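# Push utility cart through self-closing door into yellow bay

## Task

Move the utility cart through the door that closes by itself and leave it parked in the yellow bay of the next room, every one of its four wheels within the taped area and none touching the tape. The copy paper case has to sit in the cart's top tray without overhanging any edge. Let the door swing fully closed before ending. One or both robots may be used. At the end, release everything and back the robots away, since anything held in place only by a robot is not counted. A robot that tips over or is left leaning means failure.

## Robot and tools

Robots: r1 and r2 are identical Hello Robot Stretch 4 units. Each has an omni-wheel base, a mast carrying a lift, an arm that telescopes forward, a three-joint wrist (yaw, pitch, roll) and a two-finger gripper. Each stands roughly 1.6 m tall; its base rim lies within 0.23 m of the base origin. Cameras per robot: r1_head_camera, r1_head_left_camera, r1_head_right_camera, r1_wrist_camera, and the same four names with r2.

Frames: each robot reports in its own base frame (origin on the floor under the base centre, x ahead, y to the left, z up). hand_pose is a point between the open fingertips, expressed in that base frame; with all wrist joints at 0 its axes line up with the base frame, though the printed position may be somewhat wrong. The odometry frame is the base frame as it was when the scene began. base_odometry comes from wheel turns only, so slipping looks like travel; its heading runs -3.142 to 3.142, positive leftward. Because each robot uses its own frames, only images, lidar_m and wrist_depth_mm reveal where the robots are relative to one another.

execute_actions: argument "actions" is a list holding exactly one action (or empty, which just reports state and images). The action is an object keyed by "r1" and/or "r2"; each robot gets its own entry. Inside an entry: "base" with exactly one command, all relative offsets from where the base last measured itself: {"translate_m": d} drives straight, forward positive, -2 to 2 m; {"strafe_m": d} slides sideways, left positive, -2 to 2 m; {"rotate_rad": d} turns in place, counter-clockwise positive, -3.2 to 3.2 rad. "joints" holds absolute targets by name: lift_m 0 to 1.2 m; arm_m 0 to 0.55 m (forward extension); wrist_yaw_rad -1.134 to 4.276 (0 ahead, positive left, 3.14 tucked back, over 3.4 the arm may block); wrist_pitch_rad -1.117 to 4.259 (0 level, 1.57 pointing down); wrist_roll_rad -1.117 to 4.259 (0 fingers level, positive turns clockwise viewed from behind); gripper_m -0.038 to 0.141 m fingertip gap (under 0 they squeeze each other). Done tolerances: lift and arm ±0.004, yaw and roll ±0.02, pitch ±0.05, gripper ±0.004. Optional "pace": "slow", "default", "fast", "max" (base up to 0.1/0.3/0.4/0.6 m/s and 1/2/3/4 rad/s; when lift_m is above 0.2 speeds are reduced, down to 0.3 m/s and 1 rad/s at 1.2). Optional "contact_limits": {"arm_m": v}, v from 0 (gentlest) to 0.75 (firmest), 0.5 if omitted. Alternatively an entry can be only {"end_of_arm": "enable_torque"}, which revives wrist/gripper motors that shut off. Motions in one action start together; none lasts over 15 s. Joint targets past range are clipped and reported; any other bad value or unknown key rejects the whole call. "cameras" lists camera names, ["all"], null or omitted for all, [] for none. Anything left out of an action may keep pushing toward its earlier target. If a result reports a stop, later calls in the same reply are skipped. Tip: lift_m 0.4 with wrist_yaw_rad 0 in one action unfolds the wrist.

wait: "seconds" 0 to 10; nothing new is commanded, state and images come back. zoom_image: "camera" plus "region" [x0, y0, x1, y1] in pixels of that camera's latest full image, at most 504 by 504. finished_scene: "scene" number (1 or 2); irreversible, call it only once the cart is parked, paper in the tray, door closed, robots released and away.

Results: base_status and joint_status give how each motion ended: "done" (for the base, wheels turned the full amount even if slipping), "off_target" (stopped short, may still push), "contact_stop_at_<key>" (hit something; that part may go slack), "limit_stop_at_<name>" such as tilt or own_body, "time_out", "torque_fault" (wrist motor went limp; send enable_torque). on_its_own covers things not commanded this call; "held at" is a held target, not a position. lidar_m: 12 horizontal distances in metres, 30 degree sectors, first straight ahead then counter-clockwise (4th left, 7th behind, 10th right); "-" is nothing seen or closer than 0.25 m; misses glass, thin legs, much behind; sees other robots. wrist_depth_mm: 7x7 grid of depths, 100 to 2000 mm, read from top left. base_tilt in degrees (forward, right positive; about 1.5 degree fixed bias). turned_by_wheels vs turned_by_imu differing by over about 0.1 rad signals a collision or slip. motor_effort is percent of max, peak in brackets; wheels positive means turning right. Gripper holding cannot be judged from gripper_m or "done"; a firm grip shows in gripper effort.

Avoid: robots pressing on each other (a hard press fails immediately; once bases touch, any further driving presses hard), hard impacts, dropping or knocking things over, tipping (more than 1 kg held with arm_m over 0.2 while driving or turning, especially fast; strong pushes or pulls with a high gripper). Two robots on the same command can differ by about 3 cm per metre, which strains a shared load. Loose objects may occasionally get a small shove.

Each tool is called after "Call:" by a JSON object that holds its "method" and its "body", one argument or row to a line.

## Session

Call:
{"method": "execute_actions", "body": {
  "actions": []
}}

Scene clock: 0.00 s.
r1.base_odometry: x=+0.000 y=+0.000 heading=+0.000 (m, m, rad; r1's odometry frame)
r1.turned_by_wheels: +0.000 (rad since the last result)
r1.turned_by_imu: +0.000 (rad since the last result)
r1.base_tilt: forward=-0.8 right=-1.3 (deg)
r1.lidar_m: 1.22 0.71 0.60 0.61 0.72 1.32 2.13 2.49 4.10 1.67 2.54 3.67
r1.base_status: not commanded
r1.joint_positions: lift_m=+0.267 arm_m=+0.000 wrist_yaw_rad=+3.187 wrist_pitch_rad=-0.012 wrist_roll_rad=-0.004 gripper_m=+0.057
r1.joint_status: not commanded
r1.motor_effort: lift_m=+18 arm_m=-1 wrist_yaw_rad=+0 wrist_pitch_rad=-9 wrist_roll_rad=-1 gripper_m=-4 wheel_0=+0 wheel_1=+0 wheel_2=+0 (%)
r1.hand_pose: x=-0.1216 y=+0.0743 z=+0.4488 quat_wxyz=(-0.023, +0.006, -0.002, +1.000) (m; r1's base frame)
r1.wrist_depth_mm: - 142 196 - - - 1661 / - 107 141 - - - 1661 / - 110 140 - - - 1708 / - 131 156 - - - 1661 / 213 - - - - 1983 1576 / 217 1756 200 1863 214 1921 1576 / 222 1078 1138 149 1118 1229 1229
r2.base_odometry: x=+0.000 y=+0.000 heading=+0.000 (m, m, rad; r2's odometry frame)
r2.turned_by_wheels: +0.000 (rad since the last result)
r2.turned_by_imu: +0.000 (rad since the last result)
r2.base_tilt: forward=+0.0 right=-0.3 (deg)
r2.lidar_m: 2.36 2.38 1.73 1.53 1.55 1.88 2.36 2.37 2.55 1.17 1.19 2.63
r2.base_status: not commanded
r2.joint_positions: lift_m=+0.171 arm_m=+0.001 wrist_yaw_rad=+3.083 wrist_pitch_rad=-0.006 wrist_roll_rad=-0.009 gripper_m=+0.057
r2.joint_status: not commanded
r2.motor_effort: lift_m=+18 arm_m=+0 wrist_yaw_rad=+2 wrist_pitch_rad=-7 wrist_roll_rad=+0 gripper_m=-3 wheel_0=-1 wheel_1=+0 wheel_2=+0 (%)
r2.hand_pose: x=-0.1105 y=+0.1042 z=+0.3512 quat_wxyz=(+0.029, +0.003, -0.005, +1.000) (m; r2's base frame)
r2.wrist_depth_mm: - 141 - - - - 1464 / - 134 - - - - 1499 / 105 141 234 - - - 1576 / 122 144 - - - - 1576 / 1863 - - - - 1863 1537 / 1182 1182 204 1160 946 1078 1060 / 831 809 809 - 831 759 778
pictures: r1_head_camera, r1_head_left_camera, r1_head_right_camera, r1_wrist_camera, r2_head_camera, r2_head_left_camera, r2_head_right_camera, r2_wrist_camera
camera_calibration (this result's frames):
r1_wrist_camera: T_world_to_cam=[[-0.0509214, 0.997472, 0.0495695, -0.101284], [-0.0696389, 0.0459667, -0.996513, 0.509095], [-0.996272, -0.0541958, 0.0671221, 0.0769827], [0, 0, 0, 1]] pos_world=[0.106991, 0.081799, 0.507173]
r2_wrist_camera: T_world_to_cam=[[0.0571426, 0.99831, -0.0106113, -0.0946998], [0.0418765, -0.013016, -0.999038, 0.403577], [-0.997487, 0.0566432, -0.0425495, 0.130674], [0, 0, 0, 1]] pos_world=[0.118857, 0.0923909, 0.407744]
Images, in order (width x height): r1_head_camera 420x560, r1_head_left_camera 420x672, r1_head_right_camera 420x672, r1_wrist_camera 616x392, r2_head_camera 420x560, r2_head_left_camera 420x672, r2_head_right_camera 420x672, r2_wrist_camera 616x392.

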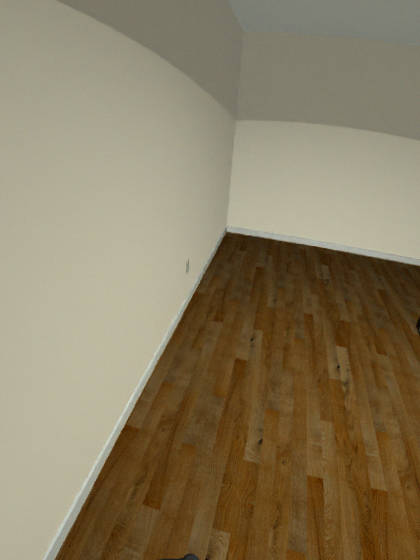

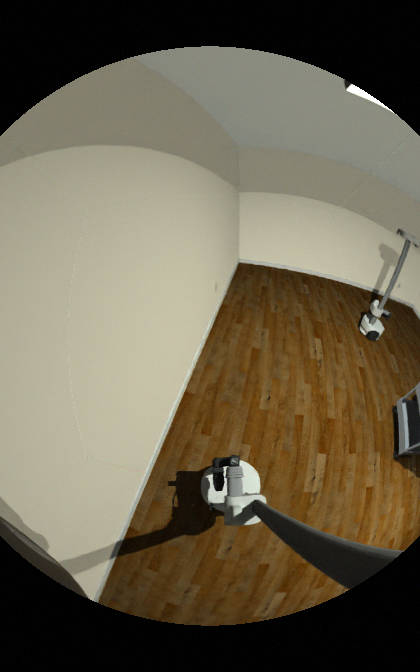

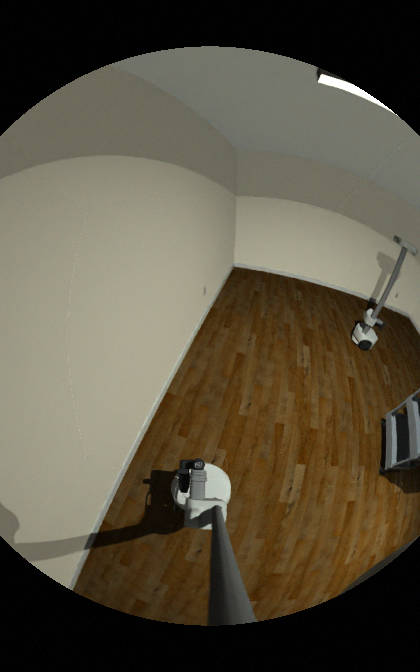

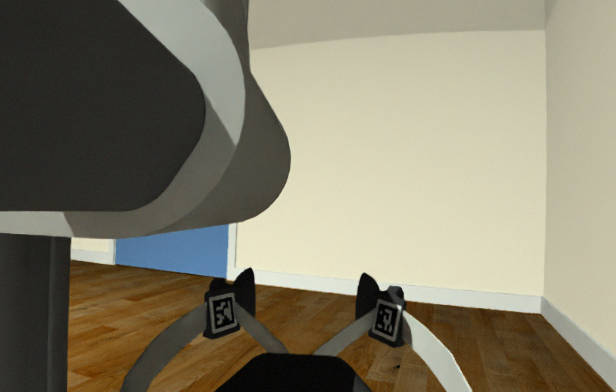

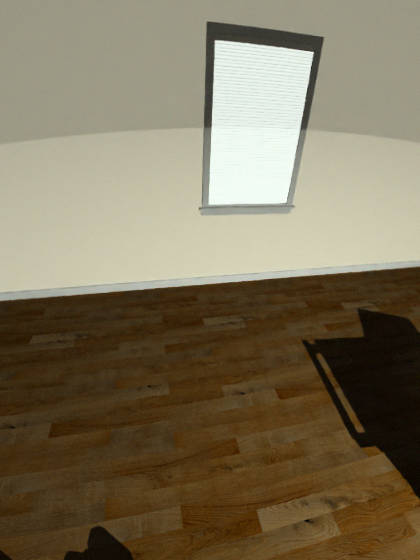

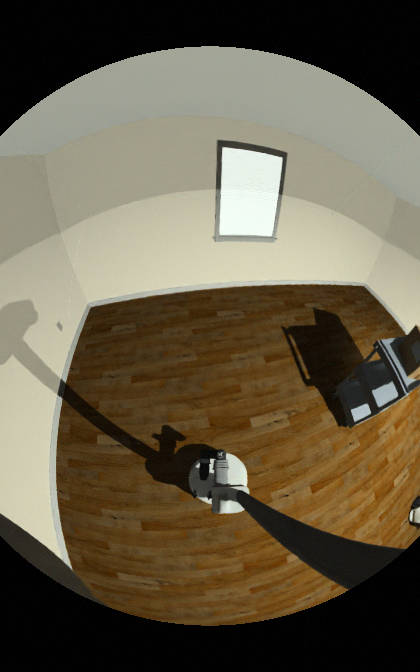

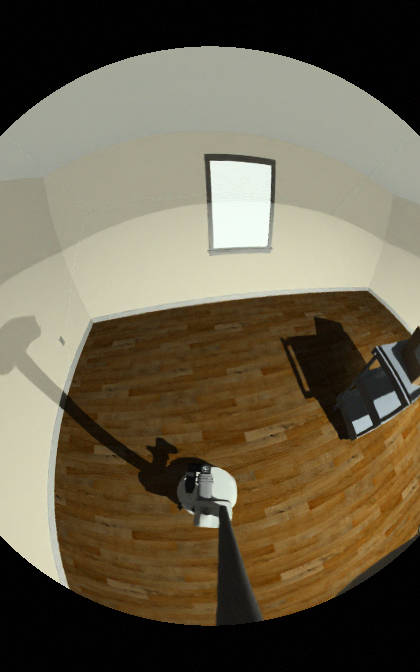

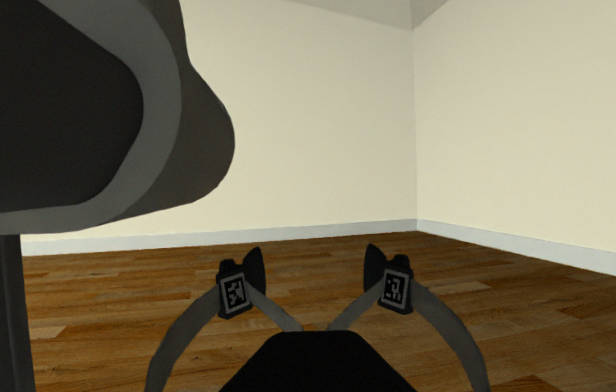

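Call:
{"method": "execute_actions", "body": {
  "actions": [
    {"r1":{"base":{"rotate_rad":2.83},"pace":"fast"},"r2":{"base":{"rotate_rad":-1.37},"pace":"fast"}}
  ],
  "cameras": ["r1_head_left_camera","r2_head_camera"]
}}

Call:
{"method": "execute_actions", "body": {
  "actions": [
    {"r1":{"base":{"translate_m":1.25},"pace":"max"},"r2":{"base":{"strafe_m":-0.6},"pace":"max"}}
  ],
  "cameras": ["r1_head_left_camera","r2_head_camera"]
}}

Scene clock: 7.10 s.
r1.base_odometry: x=+0.000 y=+0.000 heading=+2.830 (m, m, rad; r1's odometry frame)
r1.turned_by_wheels: +2.830 (rad since the last result)
r1.turned_by_imu: +2.867 (rad since the last result)
r1.base_tilt: forward=-0.8 right=-1.2 (deg)
r1.lidar_m: 2.09 2.17 2.92 1.69 1.74 2.55 2.87 0.91 0.65 0.60 0.64 0.87
r1.base_status: done
r1.joint_positions: lift_m=+0.267 arm_m=+0.000 wrist_yaw_rad=+3.187 wrist_pitch_rad=-0.012 wrist_roll_rad=-0.004 gripper_m=+0.057
r1.joint_status: not commanded
r1.motor_effort: lift_m=+17(18) arm_m=-1(1) wrist_yaw_rad=+1(1) wrist_pitch_rad=-8(8) wrist_roll_rad=-1(1) gripper_m=-6(5) wheel_0=-2(9) wheel_1=+1(8) wheel_2=+1(11) (%)
r1.hand_pose: x=-0.1216 y=+0.0743 z=+0.4488 quat_wxyz=(-0.023, +0.006, -0.002, +1.000) (m; r1's base frame)
r1.wrist_depth_mm: - 143 196 - - - - / - 107 141 - - - - / - 111 140 - - - - / - 131 157 - - - - / 212 1336 - - - - - / 217 1430 201 1863 214 1983 - / 221 1060 1160 150 1118 1205 1281
r2.base_odometry: x=+0.000 y=+0.000 heading=-1.370 (m, m, rad; r2's odometry frame)
r2.turned_by_wheels: -1.370 (rad since the last result)
r2.turned_by_imu: -1.381 (rad since the last result)
r2.base_tilt: forward=+0.1 right=-0.3 (deg)
r2.lidar_m: 1.16 1.25 2.41 2.35 2.15 1.58 1.51 1.61 2.25 2.36 2.46 2.50
r2.base_status: done
r2.joint_positions: lift_m=+0.171 arm_m=+0.001 wrist_yaw_rad=+3.083 wrist_pitch_rad=-0.006 wrist_roll_rad=-0.009 gripper_m=+0.057
r2.joint_status: not commanded
r2.motor_effort: lift_m=+18(18) arm_m=+0(0) wrist_yaw_rad=+0(2) wrist_pitch_rad=-6(7) wrist_roll_rad=+0(1) gripper_m=-2(6) wheel_0=+3(9) wheel_1=+1(9) wheel_2=+2(12) (%)
r2.hand_pose: x=-0.1105 y=+0.1042 z=+0.3512 quat_wxyz=(+0.029, +0.003, -0.005, +1.000) (m; r2's base frame)
r2.wrist_depth_mm: - 141 1576 1618 1618 1618 1661 / - 134 1576 1576 1661 1661 1618 / 105 141 234 1618 1618 1661 1661 / 122 144 1661 1618 1618 1661 1661 / 1576 1618 1576 1618 1618 1708 1661 / 1205 1182 204 1160 946 1098 1025 / 831 809 798 - 831 759 778
pictures: r1_head_left_camera, r2_head_camera
Images, in order (width x height): r1_head_left_camera 420x672, r2_head_camera 420x560.

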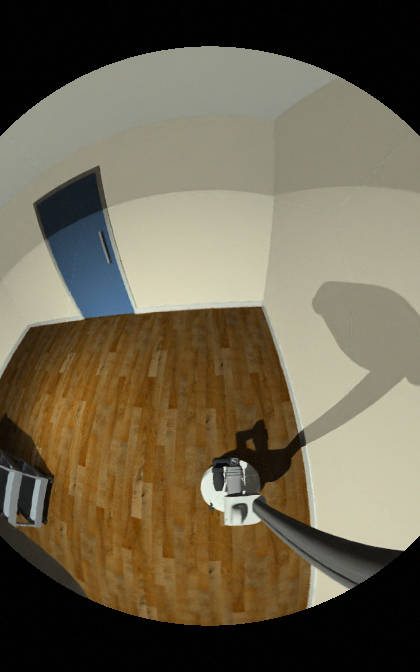

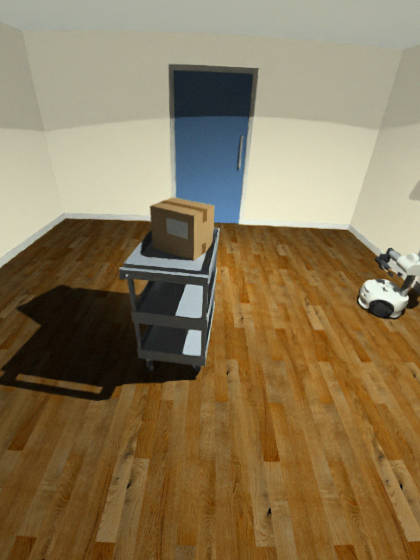

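Scene clock: 10.73 s.
r1.base_odometry: x=-1.190 y=+0.383 heading=+2.830 (m, m, rad; r1's odometry frame)
r1.turned_by_wheels: +0.000 (rad since the last result)
r1.turned_by_imu: +0.002 (rad since the last result)
r1.base_tilt: forward=-0.9 right=-1.2 (deg)
r1.lidar_m: 0.84 0.88 1.20 3.09 2.29 2.34 2.63 0.87 0.61 0.57 0.59 0.80
r1.base_status: done
r1.joint_positions: lift_m=+0.267 arm_m=+0.000 wrist_yaw_rad=+3.187 wrist_pitch_rad=-0.012 wrist_roll_rad=-0.004 gripper_m=+0.057
r1.joint_status: not commanded
r1.motor_effort: lift_m=+17(18) arm_m=-1(1) wrist_yaw_rad=+0(1) wrist_pitch_rad=-8(10) wrist_roll_rad=-1(4) gripper_m=-5(2) wheel_0=+1(9) wheel_1=+0(6) wheel_2=+2(13) (%)
r1.hand_pose: x=-0.1216 y=+0.0743 z=+0.4488 quat_wxyz=(-0.023, +0.006, -0.002, +1.000) (m; r1's base frame)
r1.wrist_depth_mm: - 143 196 - - - - / - 107 141 - - - - / - 111 140 - - - - / - 131 157 - - - - / 213 1255 - - - - - / 217 1336 201 1863 214 - - / 221 1060 1160 149 1138 1205 1255
r2.base_odometry: x=-0.588 y=-0.120 heading=-1.369 (m, m, rad; r2's odometry frame)
r2.turned_by_wheels: +0.000 (rad since the last result)
r2.turned_by_imu: -0.004 (rad since the last result)
r2.base_tilt: forward=+0.0 right=-0.3 (deg)
r2.lidar_m: 1.89 1.30 3.05 2.95 2.18 1.60 1.54 1.60 1.84 1.76 1.86 2.56
r2.base_status: done
r2.joint_positions: lift_m=+0.171 arm_m=+0.001 wrist_yaw_rad=+3.083 wrist_pitch_rad=-0.006 wrist_roll_rad=-0.009 gripper_m=+0.057
r2.joint_status: not commanded
r2.motor_effort: lift_m=+18(17) arm_m=+0(0) wrist_yaw_rad=+2(0) wrist_pitch_rad=-6(6) wrist_roll_rad=-1(1) gripper_m=-10(4) wheel_0=-1(15) wheel_1=+1(14) wheel_2=+0(2) (%)
r2.hand_pose: x=-0.1105 y=+0.1042 z=+0.3512 quat_wxyz=(+0.029, +0.003, -0.005, +1.000) (m; r2's base frame)
r2.wrist_depth_mm: - 141 1618 1618 1618 1661 1661 / - 134 1618 1661 1618 1661 1618 / 104 141 233 1618 1618 1708 1661 / 121 144 1618 1618 1618 1661 1756 / 1576 1618 1576 1618 1661 1708 1708 / 1182 1182 204 1160 946 1078 1060 / 831 809 809 - 831 759 768
pictures: r1_head_left_camera, r2_head_camera
Images, in order (width x height): r1_head_left_camera 420x672, r2_head_camera 420x560.

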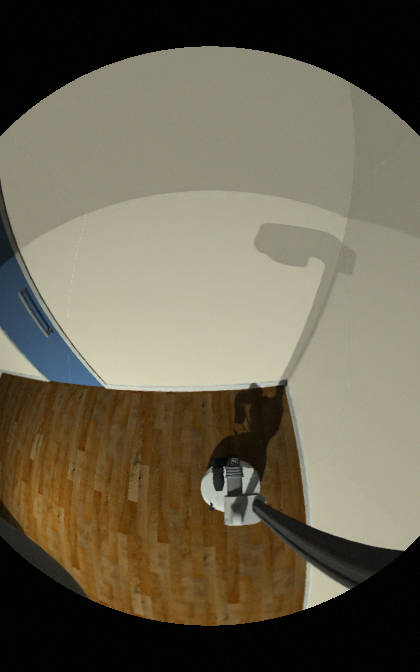

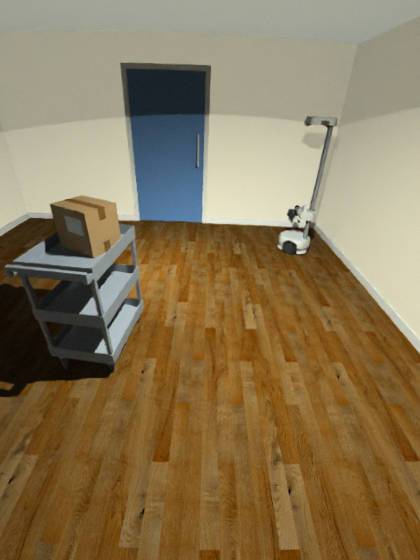

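Call:
{"method": "execute_actions", "body": {
  "actions": [
    {"r1":{"base":{"strafe_m":1.4},"joints":{"lift_m":0.74,"wrist_yaw_rad":0,"gripper_m":0.1},"pace":"max"},"r2":{"base":{"translate_m":1.9},"pace":"max"}}
  ],
  "cameras": ["r1_head_camera","r1_wrist_camera"]
}}

Scene clock: 19.27 s.
r1.base_odometry: x=-1.619 y=-0.950 heading=+2.831 (m, m, rad; r1's odometry frame)
r1.turned_by_wheels: +0.000 (rad since the last result)
r1.turned_by_imu: +0.000 (rad since the last result)
r1.base_tilt: forward=-0.8 right=-1.2 (deg)
r1.lidar_m: 0.74 0.86 1.14 2.75 2.85 1.63 1.31 1.46 2.07 1.97 1.22 0.87
r1.base_status: done
r1.joint_positions: lift_m=+0.740 arm_m=+0.000 wrist_yaw_rad=+0.000 wrist_pitch_rad=-0.012 wrist_roll_rad=-0.004 gripper_m=+0.100
r1.joint_status: all done
r1.motor_effort: lift_m=+18(22) arm_m=-1(1) wrist_yaw_rad=+0(6) wrist_pitch_rad=-9(9) wrist_roll_rad=-1(1) gripper_m=-2(3) wheel_0=+2(14) wheel_1=+0(13) wheel_2=+1(4) (%)
r1.hand_pose: x=+0.4591 y=-0.0874 z=+0.9217 quat_wxyz=(+1.000, -0.002, -0.006, +0.000) (m; r1's base frame)
r1.wrist_depth_mm: 621 621 621 609 621 621 621 / 609 621 621 609 615 621 621 / 615 609 609 603 609 615 621 / 603 609 609 615 615 609 615 / 609 609 609 603 609 615 615 / 597 609 200 609 214 603 615 / 603 597 603 149 603 609 609
r2.base_odometry: x=-0.208 y=-1.982 heading=-1.369 (m, m, rad; r2's odometry frame)
r2.turned_by_wheels: +0.000 (rad since the last result)
r2.turned_by_imu: -0.003 (rad since the last result)
r2.base_tilt: forward=+0.0 right=-0.2 (deg)
r2.lidar_m: 1.32 2.46 3.00 0.45 0.51 0.77 3.49 2.53 1.87 1.78 1.89 2.43
r2.base_status: done
r2.joint_positions: lift_m=+0.171 arm_m=+0.001 wrist_yaw_rad=+3.083 wrist_pitch_rad=-0.006 wrist_roll_rad=-0.009 gripper_m=+0.057
r2.joint_status: not commanded
r2.motor_effort: lift_m=+18(18) arm_m=+0(0) wrist_yaw_rad=+1(1) wrist_pitch_rad=-9(7) wrist_roll_rad=+0(1) gripper_m=-5(3) wheel_0=+0(8) wheel_1=+0(7) wheel_2=+2(17) (%)
r2.hand_pose: x=-0.1105 y=+0.1042 z=+0.3512 quat_wxyz=(+0.029, +0.003, -0.005, +1.000) (m; r2's base frame)
r2.wrist_depth_mm: - 141 - - - - - / - 134 - - - - - / 105 141 234 - - - 640 / 122 144 - - - - - / 1921 - - - - 1661 1808 / 1205 1182 205 1160 960 1008 615 / 842 809 809 - 831 759 699
pictures: r1_head_camera, r1_wrist_camera
camera_calibration (this result's frames):
r1_wrist_camera: T_world_to_cam=[[0.0058535, -0.998754, 0.0495696, -0.134411], [0.0675711, -0.0490621, -0.996507, 0.956981], [0.997697, 0.00918253, 0.0671997, -0.294917], [0, 0, 0, 1]] pos_world=[0.23036, -0.0845838, 0.98012]
Images, in order (width x height): r1_head_camera 420x560, r1_wrist_camera 616x392.

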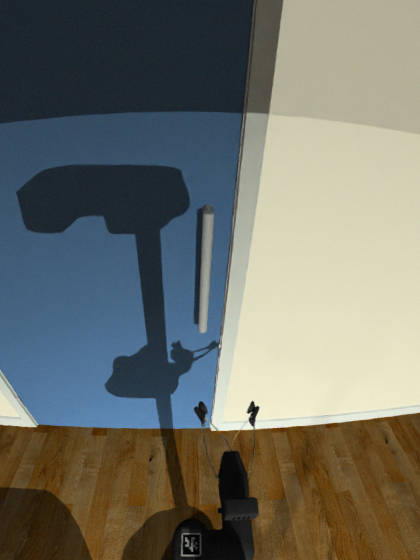

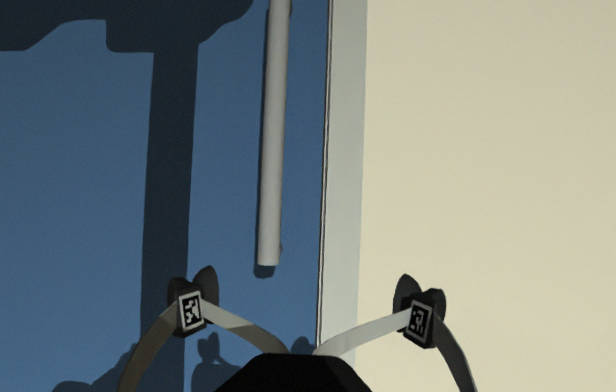

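Call:
{"method": "execute_actions", "body": {
  "actions": [
    {"r1":{"base":{"strafe_m":0.17},"joints":{"lift_m":0.82,"wrist_yaw_rad":-0.5,"arm_m":0.32},"pace":"fast"},"r2":{"base":{"rotate_rad":-3.14},"joints":{"lift_m":0.645},"pace":"fast"}}
  ],
  "cameras": ["r1_head_camera","r1_wrist_camera"]
}}

Scene clock: 25.57 s.
r1.base_odometry: x=-1.671 y=-1.112 heading=+2.831 (m, m, rad; r1's odometry frame)
r1.turned_by_wheels: +0.000 (rad since the last result)
r1.turned_by_imu: +0.000 (rad since the last result)
r1.base_tilt: forward=-0.9 right=-1.2 (deg)
r1.lidar_m: 0.77 0.83 1.11 2.58 2.67 1.60 1.35 1.36 2.26 2.14 1.20 0.78
r1.base_status: done
r1.joint_positions: lift_m=+0.820 arm_m=+0.319 wrist_yaw_rad=-0.500 wrist_pitch_rad=-0.013 wrist_roll_rad=-0.004 gripper_m=+0.100
r1.joint_status: all done
r1.motor_effort: lift_m=+19(20) arm_m=+6(8) wrist_yaw_rad=-1(5) wrist_pitch_rad=-7(7) wrist_roll_rad=+0(0) gripper_m=-3(1) wheel_0=+0(11) wheel_1=-1(13) wheel_2=+1(1) (%)
r1.hand_pose: x=+0.7011 y=-0.2150 z=+1.0017 quat_wxyz=(+0.969, -0.004, -0.006, -0.247) (m; r1's base frame)
r1.wrist_depth_mm: 279 307 327 384 445 530 634 / 277 306 325 382 445 530 634 / 278 306 327 379 445 525 634 / 278 306 329 379 442 525 627 / 278 307 276 377 442 530 621 / 277 301 202 379 214 530 627 / 278 297 276 149 439 530 640
r2.base_odometry: x=-0.208 y=-1.982 heading=+1.774 (m, m, rad; r2's odometry frame)
r2.turned_by_wheels: -3.140 (rad since the last result)
r2.turned_by_imu: -3.164 (rad since the last result)
r2.base_tilt: forward=+0.0 right=+0.0 (deg)
r2.lidar_m: 3.41 2.45 1.84 1.78 1.91 2.41 1.35 1.44 3.02 0.46 0.49 0.79
r2.base_status: done
r2.joint_positions: lift_m=+0.645 arm_m=+0.001 wrist_yaw_rad=+3.083 wrist_pitch_rad=-0.006 wrist_roll_rad=-0.009 gripper_m=+0.057
r2.joint_status: all done
r2.motor_effort: lift_m=+21(21) arm_m=+0(0) wrist_yaw_rad=+2(2) wrist_pitch_rad=-6(7) wrist_roll_rad=+1(0) gripper_m=-8(4) wheel_0=+2(11) wheel_1=+1(12) wheel_2=+2(9) (%)
r2.hand_pose: x=-0.1105 y=+0.1042 z=+0.8247 quat_wxyz=(+0.029, +0.003, -0.005, +1.000) (m; r2's base frame)
r2.wrist_depth_mm: - 141 - - - - - / - 134 - - - - - / 105 141 235 - - - - / 122 144 - - - - - / - - - - - - - / - - 204 - - - - / 1756 1756 1464 - 1808 1618 1661
pictures: r1_head_camera, r1_wrist_camera
camera_calibration (this result's frames):
r1_wrist_camera: T_world_to_cam=[[-0.473604, -0.879342, 0.0495698, 0.0946007], [0.0358235, -0.0754685, -0.996504, 1.03062], [0.880009, -0.470173, 0.0672433, -0.561197], [0, 0, 0, 1]] pos_world=[0.501742, -0.102894, 1.06006]
Images, in order (width x height): r1_head_camera 420x560, r1_wrist_camera 616x392.

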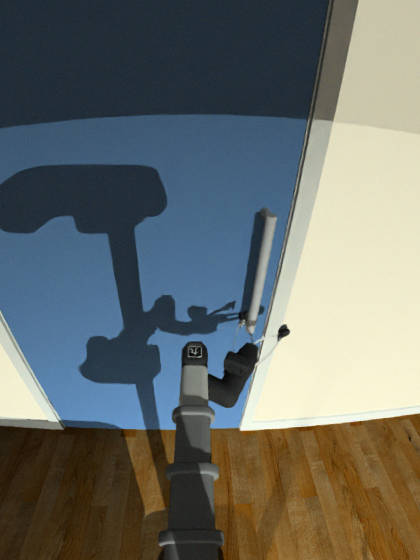

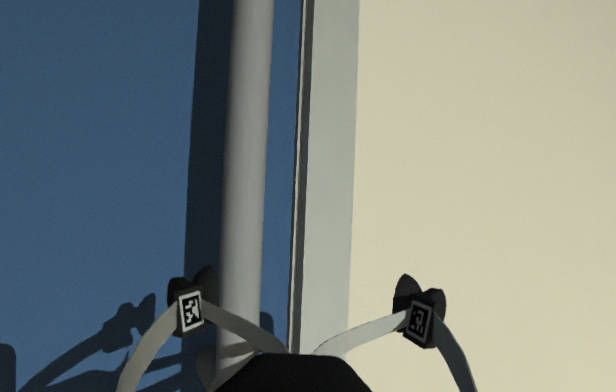

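Call:
{"method": "execute_actions", "body": {
  "actions": [
    {"r1":{"base":{"strafe_m":0.01},"joints":{"arm_m":0.405,"gripper_m":0.085}},"r2":{"base":{"strafe_m":0.2},"joints":{"wrist_yaw_rad":0,"gripper_m":0.14},"pace":"fast"}}
  ],
  "cameras": ["r1_wrist_camera"]
}}

Call:
{"method": "execute_actions", "body": {
  "actions": [
    {"r1":{"joints":{"gripper_m":-0.02}},"r2":{"base":{"strafe_m":0.2},"joints":{"wrist_roll_rad":1.57},"pace":"fast"}}
  ],
  "cameras": ["r1_wrist_camera"]
}}

Call:
{"method": "execute_actions", "body": {
  "actions": [
    {"r1":{"base":{"translate_m":-0.13},"pace":"slow"},"r2":{"base":{"translate_m":-0.6},"pace":"max"}}
  ],
  "cameras": ["r1_head_camera","r1_wrist_camera","r2_head_right_camera"]
}}

Scene clock: 32.00 s.
r1.base_odometry: x=-1.674 y=-1.121 heading=+2.831 (m, m, rad; r1's odometry frame)
r1.turned_by_wheels: +0.000 (rad since the last result)
r1.turned_by_imu: +0.000 (rad since the last result)
r1.base_tilt: forward=-0.9 right=-1.2 (deg)
r1.lidar_m: 0.77 0.85 1.14 2.57 2.66 1.60 1.57 1.39 2.26 2.15 1.19 0.76
r1.base_status: done
r1.joint_positions: lift_m=+0.820 arm_m=+0.404 wrist_yaw_rad=-0.500 wrist_pitch_rad=-0.013 wrist_roll_rad=-0.004 gripper_m=+0.085
r1.joint_status: all done
r1.motor_effort: lift_m=+19(19) arm_m=+6(4) wrist_yaw_rad=-1(0) wrist_pitch_rad=-8(8) wrist_roll_rad=-1(0) gripper_m=-4(2) wheel_0=-1(9) wheel_1=+2(5) wheel_2=+0(0) (%)
r1.hand_pose: x=+0.7861 y=-0.2150 z=+1.0017 quat_wxyz=(+0.969, -0.004, -0.006, -0.247) (m; r1's base frame)
r1.wrist_depth_mm: 209 229 257 206 317 397 480 / 207 230 256 206 317 399 477 / 208 229 257 206 317 397 477 / 208 230 256 205 315 394 473 / 208 229 256 202 315 394 473 / 206 225 202 202 215 394 473 / 208 222 252 148 310 394 473
r2.base_odometry: x=-0.404 y=-2.022 heading=+1.774 (m, m, rad; r2's odometry frame)
r2.turned_by_wheels: +0.000 (rad since the last result)
r2.turned_by_imu: -0.002 (rad since the last result)
r2.base_tilt: forward=+0.1 right=-0.2 (deg)
r2.lidar_m: 3.43 2.17 1.63 1.59 1.67 2.39 1.41 1.40 3.23 0.65 0.73 3.53
r2.base_status: done
r2.joint_positions: lift_m=+0.645 arm_m=+0.001 wrist_yaw_rad=+0.000 wrist_pitch_rad=-0.006 wrist_roll_rad=-0.009 gripper_m=+0.140
r2.joint_status: all done
r2.motor_effort: lift_m=+21(21) arm_m=+0(1) wrist_yaw_rad=+0(3) wrist_pitch_rad=-7(8) wrist_roll_rad=+1(0) gripper_m=+0(4) wheel_0=+0(11) wheel_1=-2(12) wheel_2=+0(1) (%)
r2.hand_pose: x=+0.4608 y=-0.0873 z=+0.8247 quat_wxyz=(+1.000, -0.005, -0.003, +0.000) (m; r2's base frame)
r2.wrist_depth_mm: - - - - - - - / - - - - - - - / - - - - - - - / - - - - - - - / - - - - - - - / - - - - - - - / 1708 1756 1756 - 1756 1618 1661
pictures: r1_wrist_camera
camera_calibration (this result's frames):
r1_wrist_camera: T_world_to_cam=[[-0.473733, -0.879272, 0.0495699, 0.134922], [0.0358123, -0.0754739, -0.996504, 1.02758], [0.87994, -0.470302, 0.0672433, -0.635942], [0, 0, 0, 1]] pos_world=[0.586708, -0.102896, 1.06006]
Images, in order (width x height): r1_wrist_camera 616x392.

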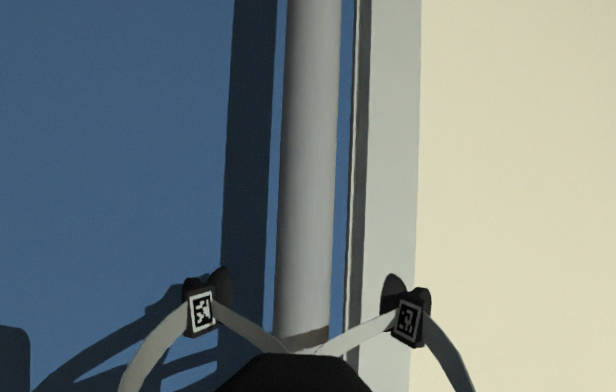

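Scene clock: 33.77 s.
r1.base_odometry: x=-1.674 y=-1.121 heading=+2.831 (m, m, rad; r1's odometry frame)
r1.turned_by_wheels: +0.000 (rad since the last result)
r1.turned_by_imu: +0.000 (rad since the last result)
r1.base_tilt: forward=-0.9 right=-1.2 (deg)
r1.lidar_m: 0.76 0.83 1.12 2.59 2.65 1.60 1.58 1.47 2.26 2.16 1.19 0.75
r1.base_status: not commanded
r1.joint_positions: lift_m=+0.820 arm_m=+0.404 wrist_yaw_rad=-0.501 wrist_pitch_rad=-0.013 wrist_roll_rad=-0.004 gripper_m=-0.019
r1.joint_status: all done
r1.motor_effort: lift_m=+19(19) arm_m=+4(6) wrist_yaw_rad=+5(12) wrist_pitch_rad=-8(8) wrist_roll_rad=-1(0) gripper_m=-20(24) wheel_0=-1(1) wheel_1=+2(2) wheel_2=+0(0) (%)
r1.hand_pose: x=+0.7861 y=-0.2153 z=+1.0017 quat_wxyz=(+0.969, -0.004, -0.006, -0.248) (m; r1's base frame)
r1.wrist_depth_mm: 200 220 245 195 319 399 484 / 199 220 247 193 319 397 477 / 199 219 246 191 317 397 477 / 200 220 246 191 317 397 480 / 199 220 245 191 319 392 473 / 200 216 188 192 210 397 477 / 200 182 240 186 307 394 477
r2.base_odometry: x=-0.600 y=-2.062 heading=+1.774 (m, m, rad; r2's odometry frame)
r2.turned_by_wheels: +0.000 (rad since the last result)
r2.turned_by_imu: +0.000 (rad since the last result)
r2.base_tilt: forward=+0.0 right=-0.2 (deg)
r2.lidar_m: 3.43 1.91 1.44 1.38 1.46 2.07 2.31 1.47 3.40 0.87 0.93 3.55
r2.base_status: done
r2.joint_positions: lift_m=+0.645 arm_m=+0.001 wrist_yaw_rad=+0.000 wrist_pitch_rad=-0.006 wrist_roll_rad=+1.570 gripper_m=+0.140
r2.joint_status: all done
r2.motor_effort: lift_m=+21(21) arm_m=+0(0) wrist_yaw_rad=+0(1) wrist_pitch_rad=-6(6) wrist_roll_rad=+3(7) gripper_m=-1(2) wheel_0=+2(12) wheel_1=-2(11) wheel_2=+0(1) (%)
r2.hand_pose: x=+0.4608 y=-0.0874 z=+0.8247 quat_wxyz=(+0.708, +0.707, -0.002, +0.002) (m; r2's base frame)
r2.wrist_depth_mm: - - - - - 1576 1118 / - - - - - 1661 1138 / - - - - - 1661 1138 / - - - - - 1661 1160 / - - - - - 1464 1160 / - - - - - 1499 1160 / - - - - - 1661 1160
pictures: r1_wrist_camera
camera_calibration (this result's frames):
r1_wrist_camera: T_world_to_cam=[[-0.475074, -0.878548, 0.0495697, 0.135865], [0.0356972, -0.0755283, -0.996504, 1.02763], [0.879221, -0.471644, 0.0672433, -0.635847], [0, 0, 0, 1]] pos_world=[0.586913, -0.102914, 1.06006]
Images, in order (width x height): r1_wrist_camera 616x392.

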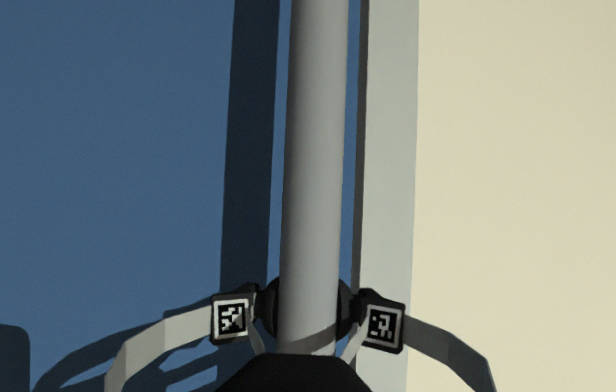

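Scene clock: 36.53 s.
r1.base_odometry: x=-1.550 y=-1.161 heading=+2.832 (m, m, rad; r1's odometry frame)
r1.turned_by_wheels: +0.001 (rad since the last result)
r1.turned_by_imu: +0.002 (rad since the last result)
r1.base_tilt: forward=-0.8 right=-1.2 (deg)
r1.lidar_m: 0.76 0.91 1.31 2.58 2.65 1.48 1.44 0.85 0.84 2.16 1.38 0.75
r1.base_status: done
r1.joint_positions: lift_m=+0.820 arm_m=+0.404 wrist_yaw_rad=-0.492 wrist_pitch_rad=-0.013 wrist_roll_rad=-0.004 gripper_m=-0.019
r1.joint_status: not commanded
r1.on_its_own: wrist_yaw_rad is at rest, and its effort (-23) is outside its rest range (-13 to +13)
r1.motor_effort: lift_m=+19(19) arm_m=+4(4) wrist_yaw_rad=-23(23) wrist_pitch_rad=-8(10) wrist_roll_rad=-1(1) gripper_m=-19(21) wheel_0=+3(9) wheel_1=+2(3) wheel_2=+9(9) (%)
r1.hand_pose: x=+0.7881 y=-0.2133 z=+1.0017 quat_wxyz=(+0.970, -0.004, -0.006, -0.243) (m; r1's base frame)
r1.wrist_depth_mm: 216 231 252 191 500 591 707 / 216 231 250 189 496 585 699 / 216 231 250 187 500 585 699 / 215 231 250 187 500 580 691 / 215 230 250 187 496 580 691 / 214 228 187 188 484 580 699 / 216 221 245 181 473 580 699
r2.base_odometry: x=-0.478 y=-2.650 heading=+1.774 (m, m, rad; r2's odometry frame)
r2.turned_by_wheels: +0.000 (rad since the last result)
r2.turned_by_imu: -0.001 (rad since the last result)
r2.base_tilt: forward=+0.0 right=-0.2 (deg)
r2.lidar_m: 4.03 1.95 1.47 1.42 1.52 1.78 1.64 0.85 0.89 3.28 1.06 1.28
r2.base_status: done
r2.joint_positions: lift_m=+0.645 arm_m=+0.001 wrist_yaw_rad=+0.000 wrist_pitch_rad=-0.006 wrist_roll_rad=+1.570 gripper_m=+0.140
r2.joint_status: not commanded
r2.motor_effort: lift_m=+20(21) arm_m=+0(0) wrist_yaw_rad=+1(1) wrist_pitch_rad=-7(6) wrist_roll_rad=+2(2) gripper_m=-2(1) wheel_0=-2(9) wheel_1=-1(7) wheel_2=+0(17) (%)
r2.hand_pose: x=+0.4608 y=-0.0874 z=+0.8248 quat_wxyz=(+0.708, +0.707, -0.002, +0.002) (m; r2's base frame)
r2.wrist_depth_mm: - - - - - 1618 1138 / - - - - - 1618 1118 / - - - - - 1708 1160 / - - - - - 1661 1138 / - - - - - 1499 1160 / - - - - - 1499 1182 / - - - - - 1661 1160
pictures: r1_head_camera, r1_wrist_camera, r2_head_right_camera
camera_calibration (this result's frames):
r1_wrist_camera: T_world_to_cam=[[-0.466732, -0.883009, 0.0495705, 0.131067], [0.0364106, -0.0751875, -0.996504, 1.02722], [0.883649, -0.463295, 0.0672432, -0.638395], [0, 0, 0, 1]] pos_world=[0.587888, -0.102798, 1.06006]
Images, in order (width x height): r1_head_camera 420x560, r1_wrist_camera 616x392, r2_head_right_camera 420x672.

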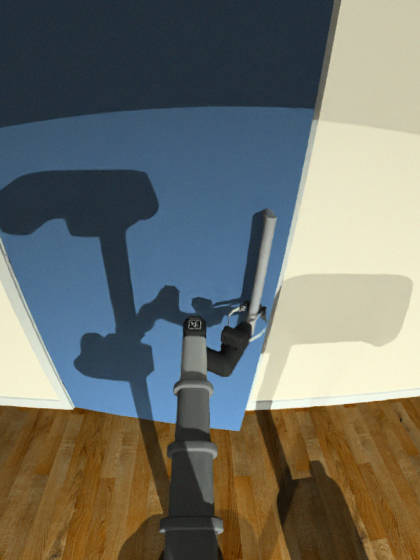

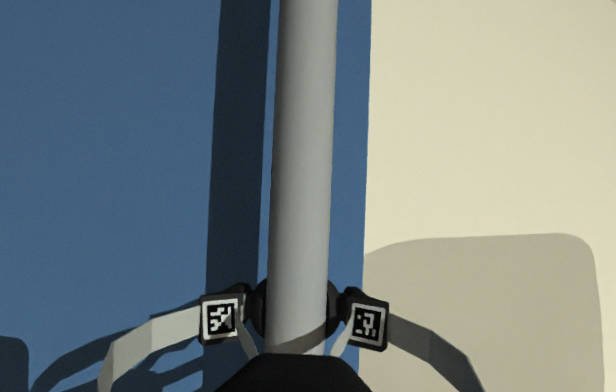

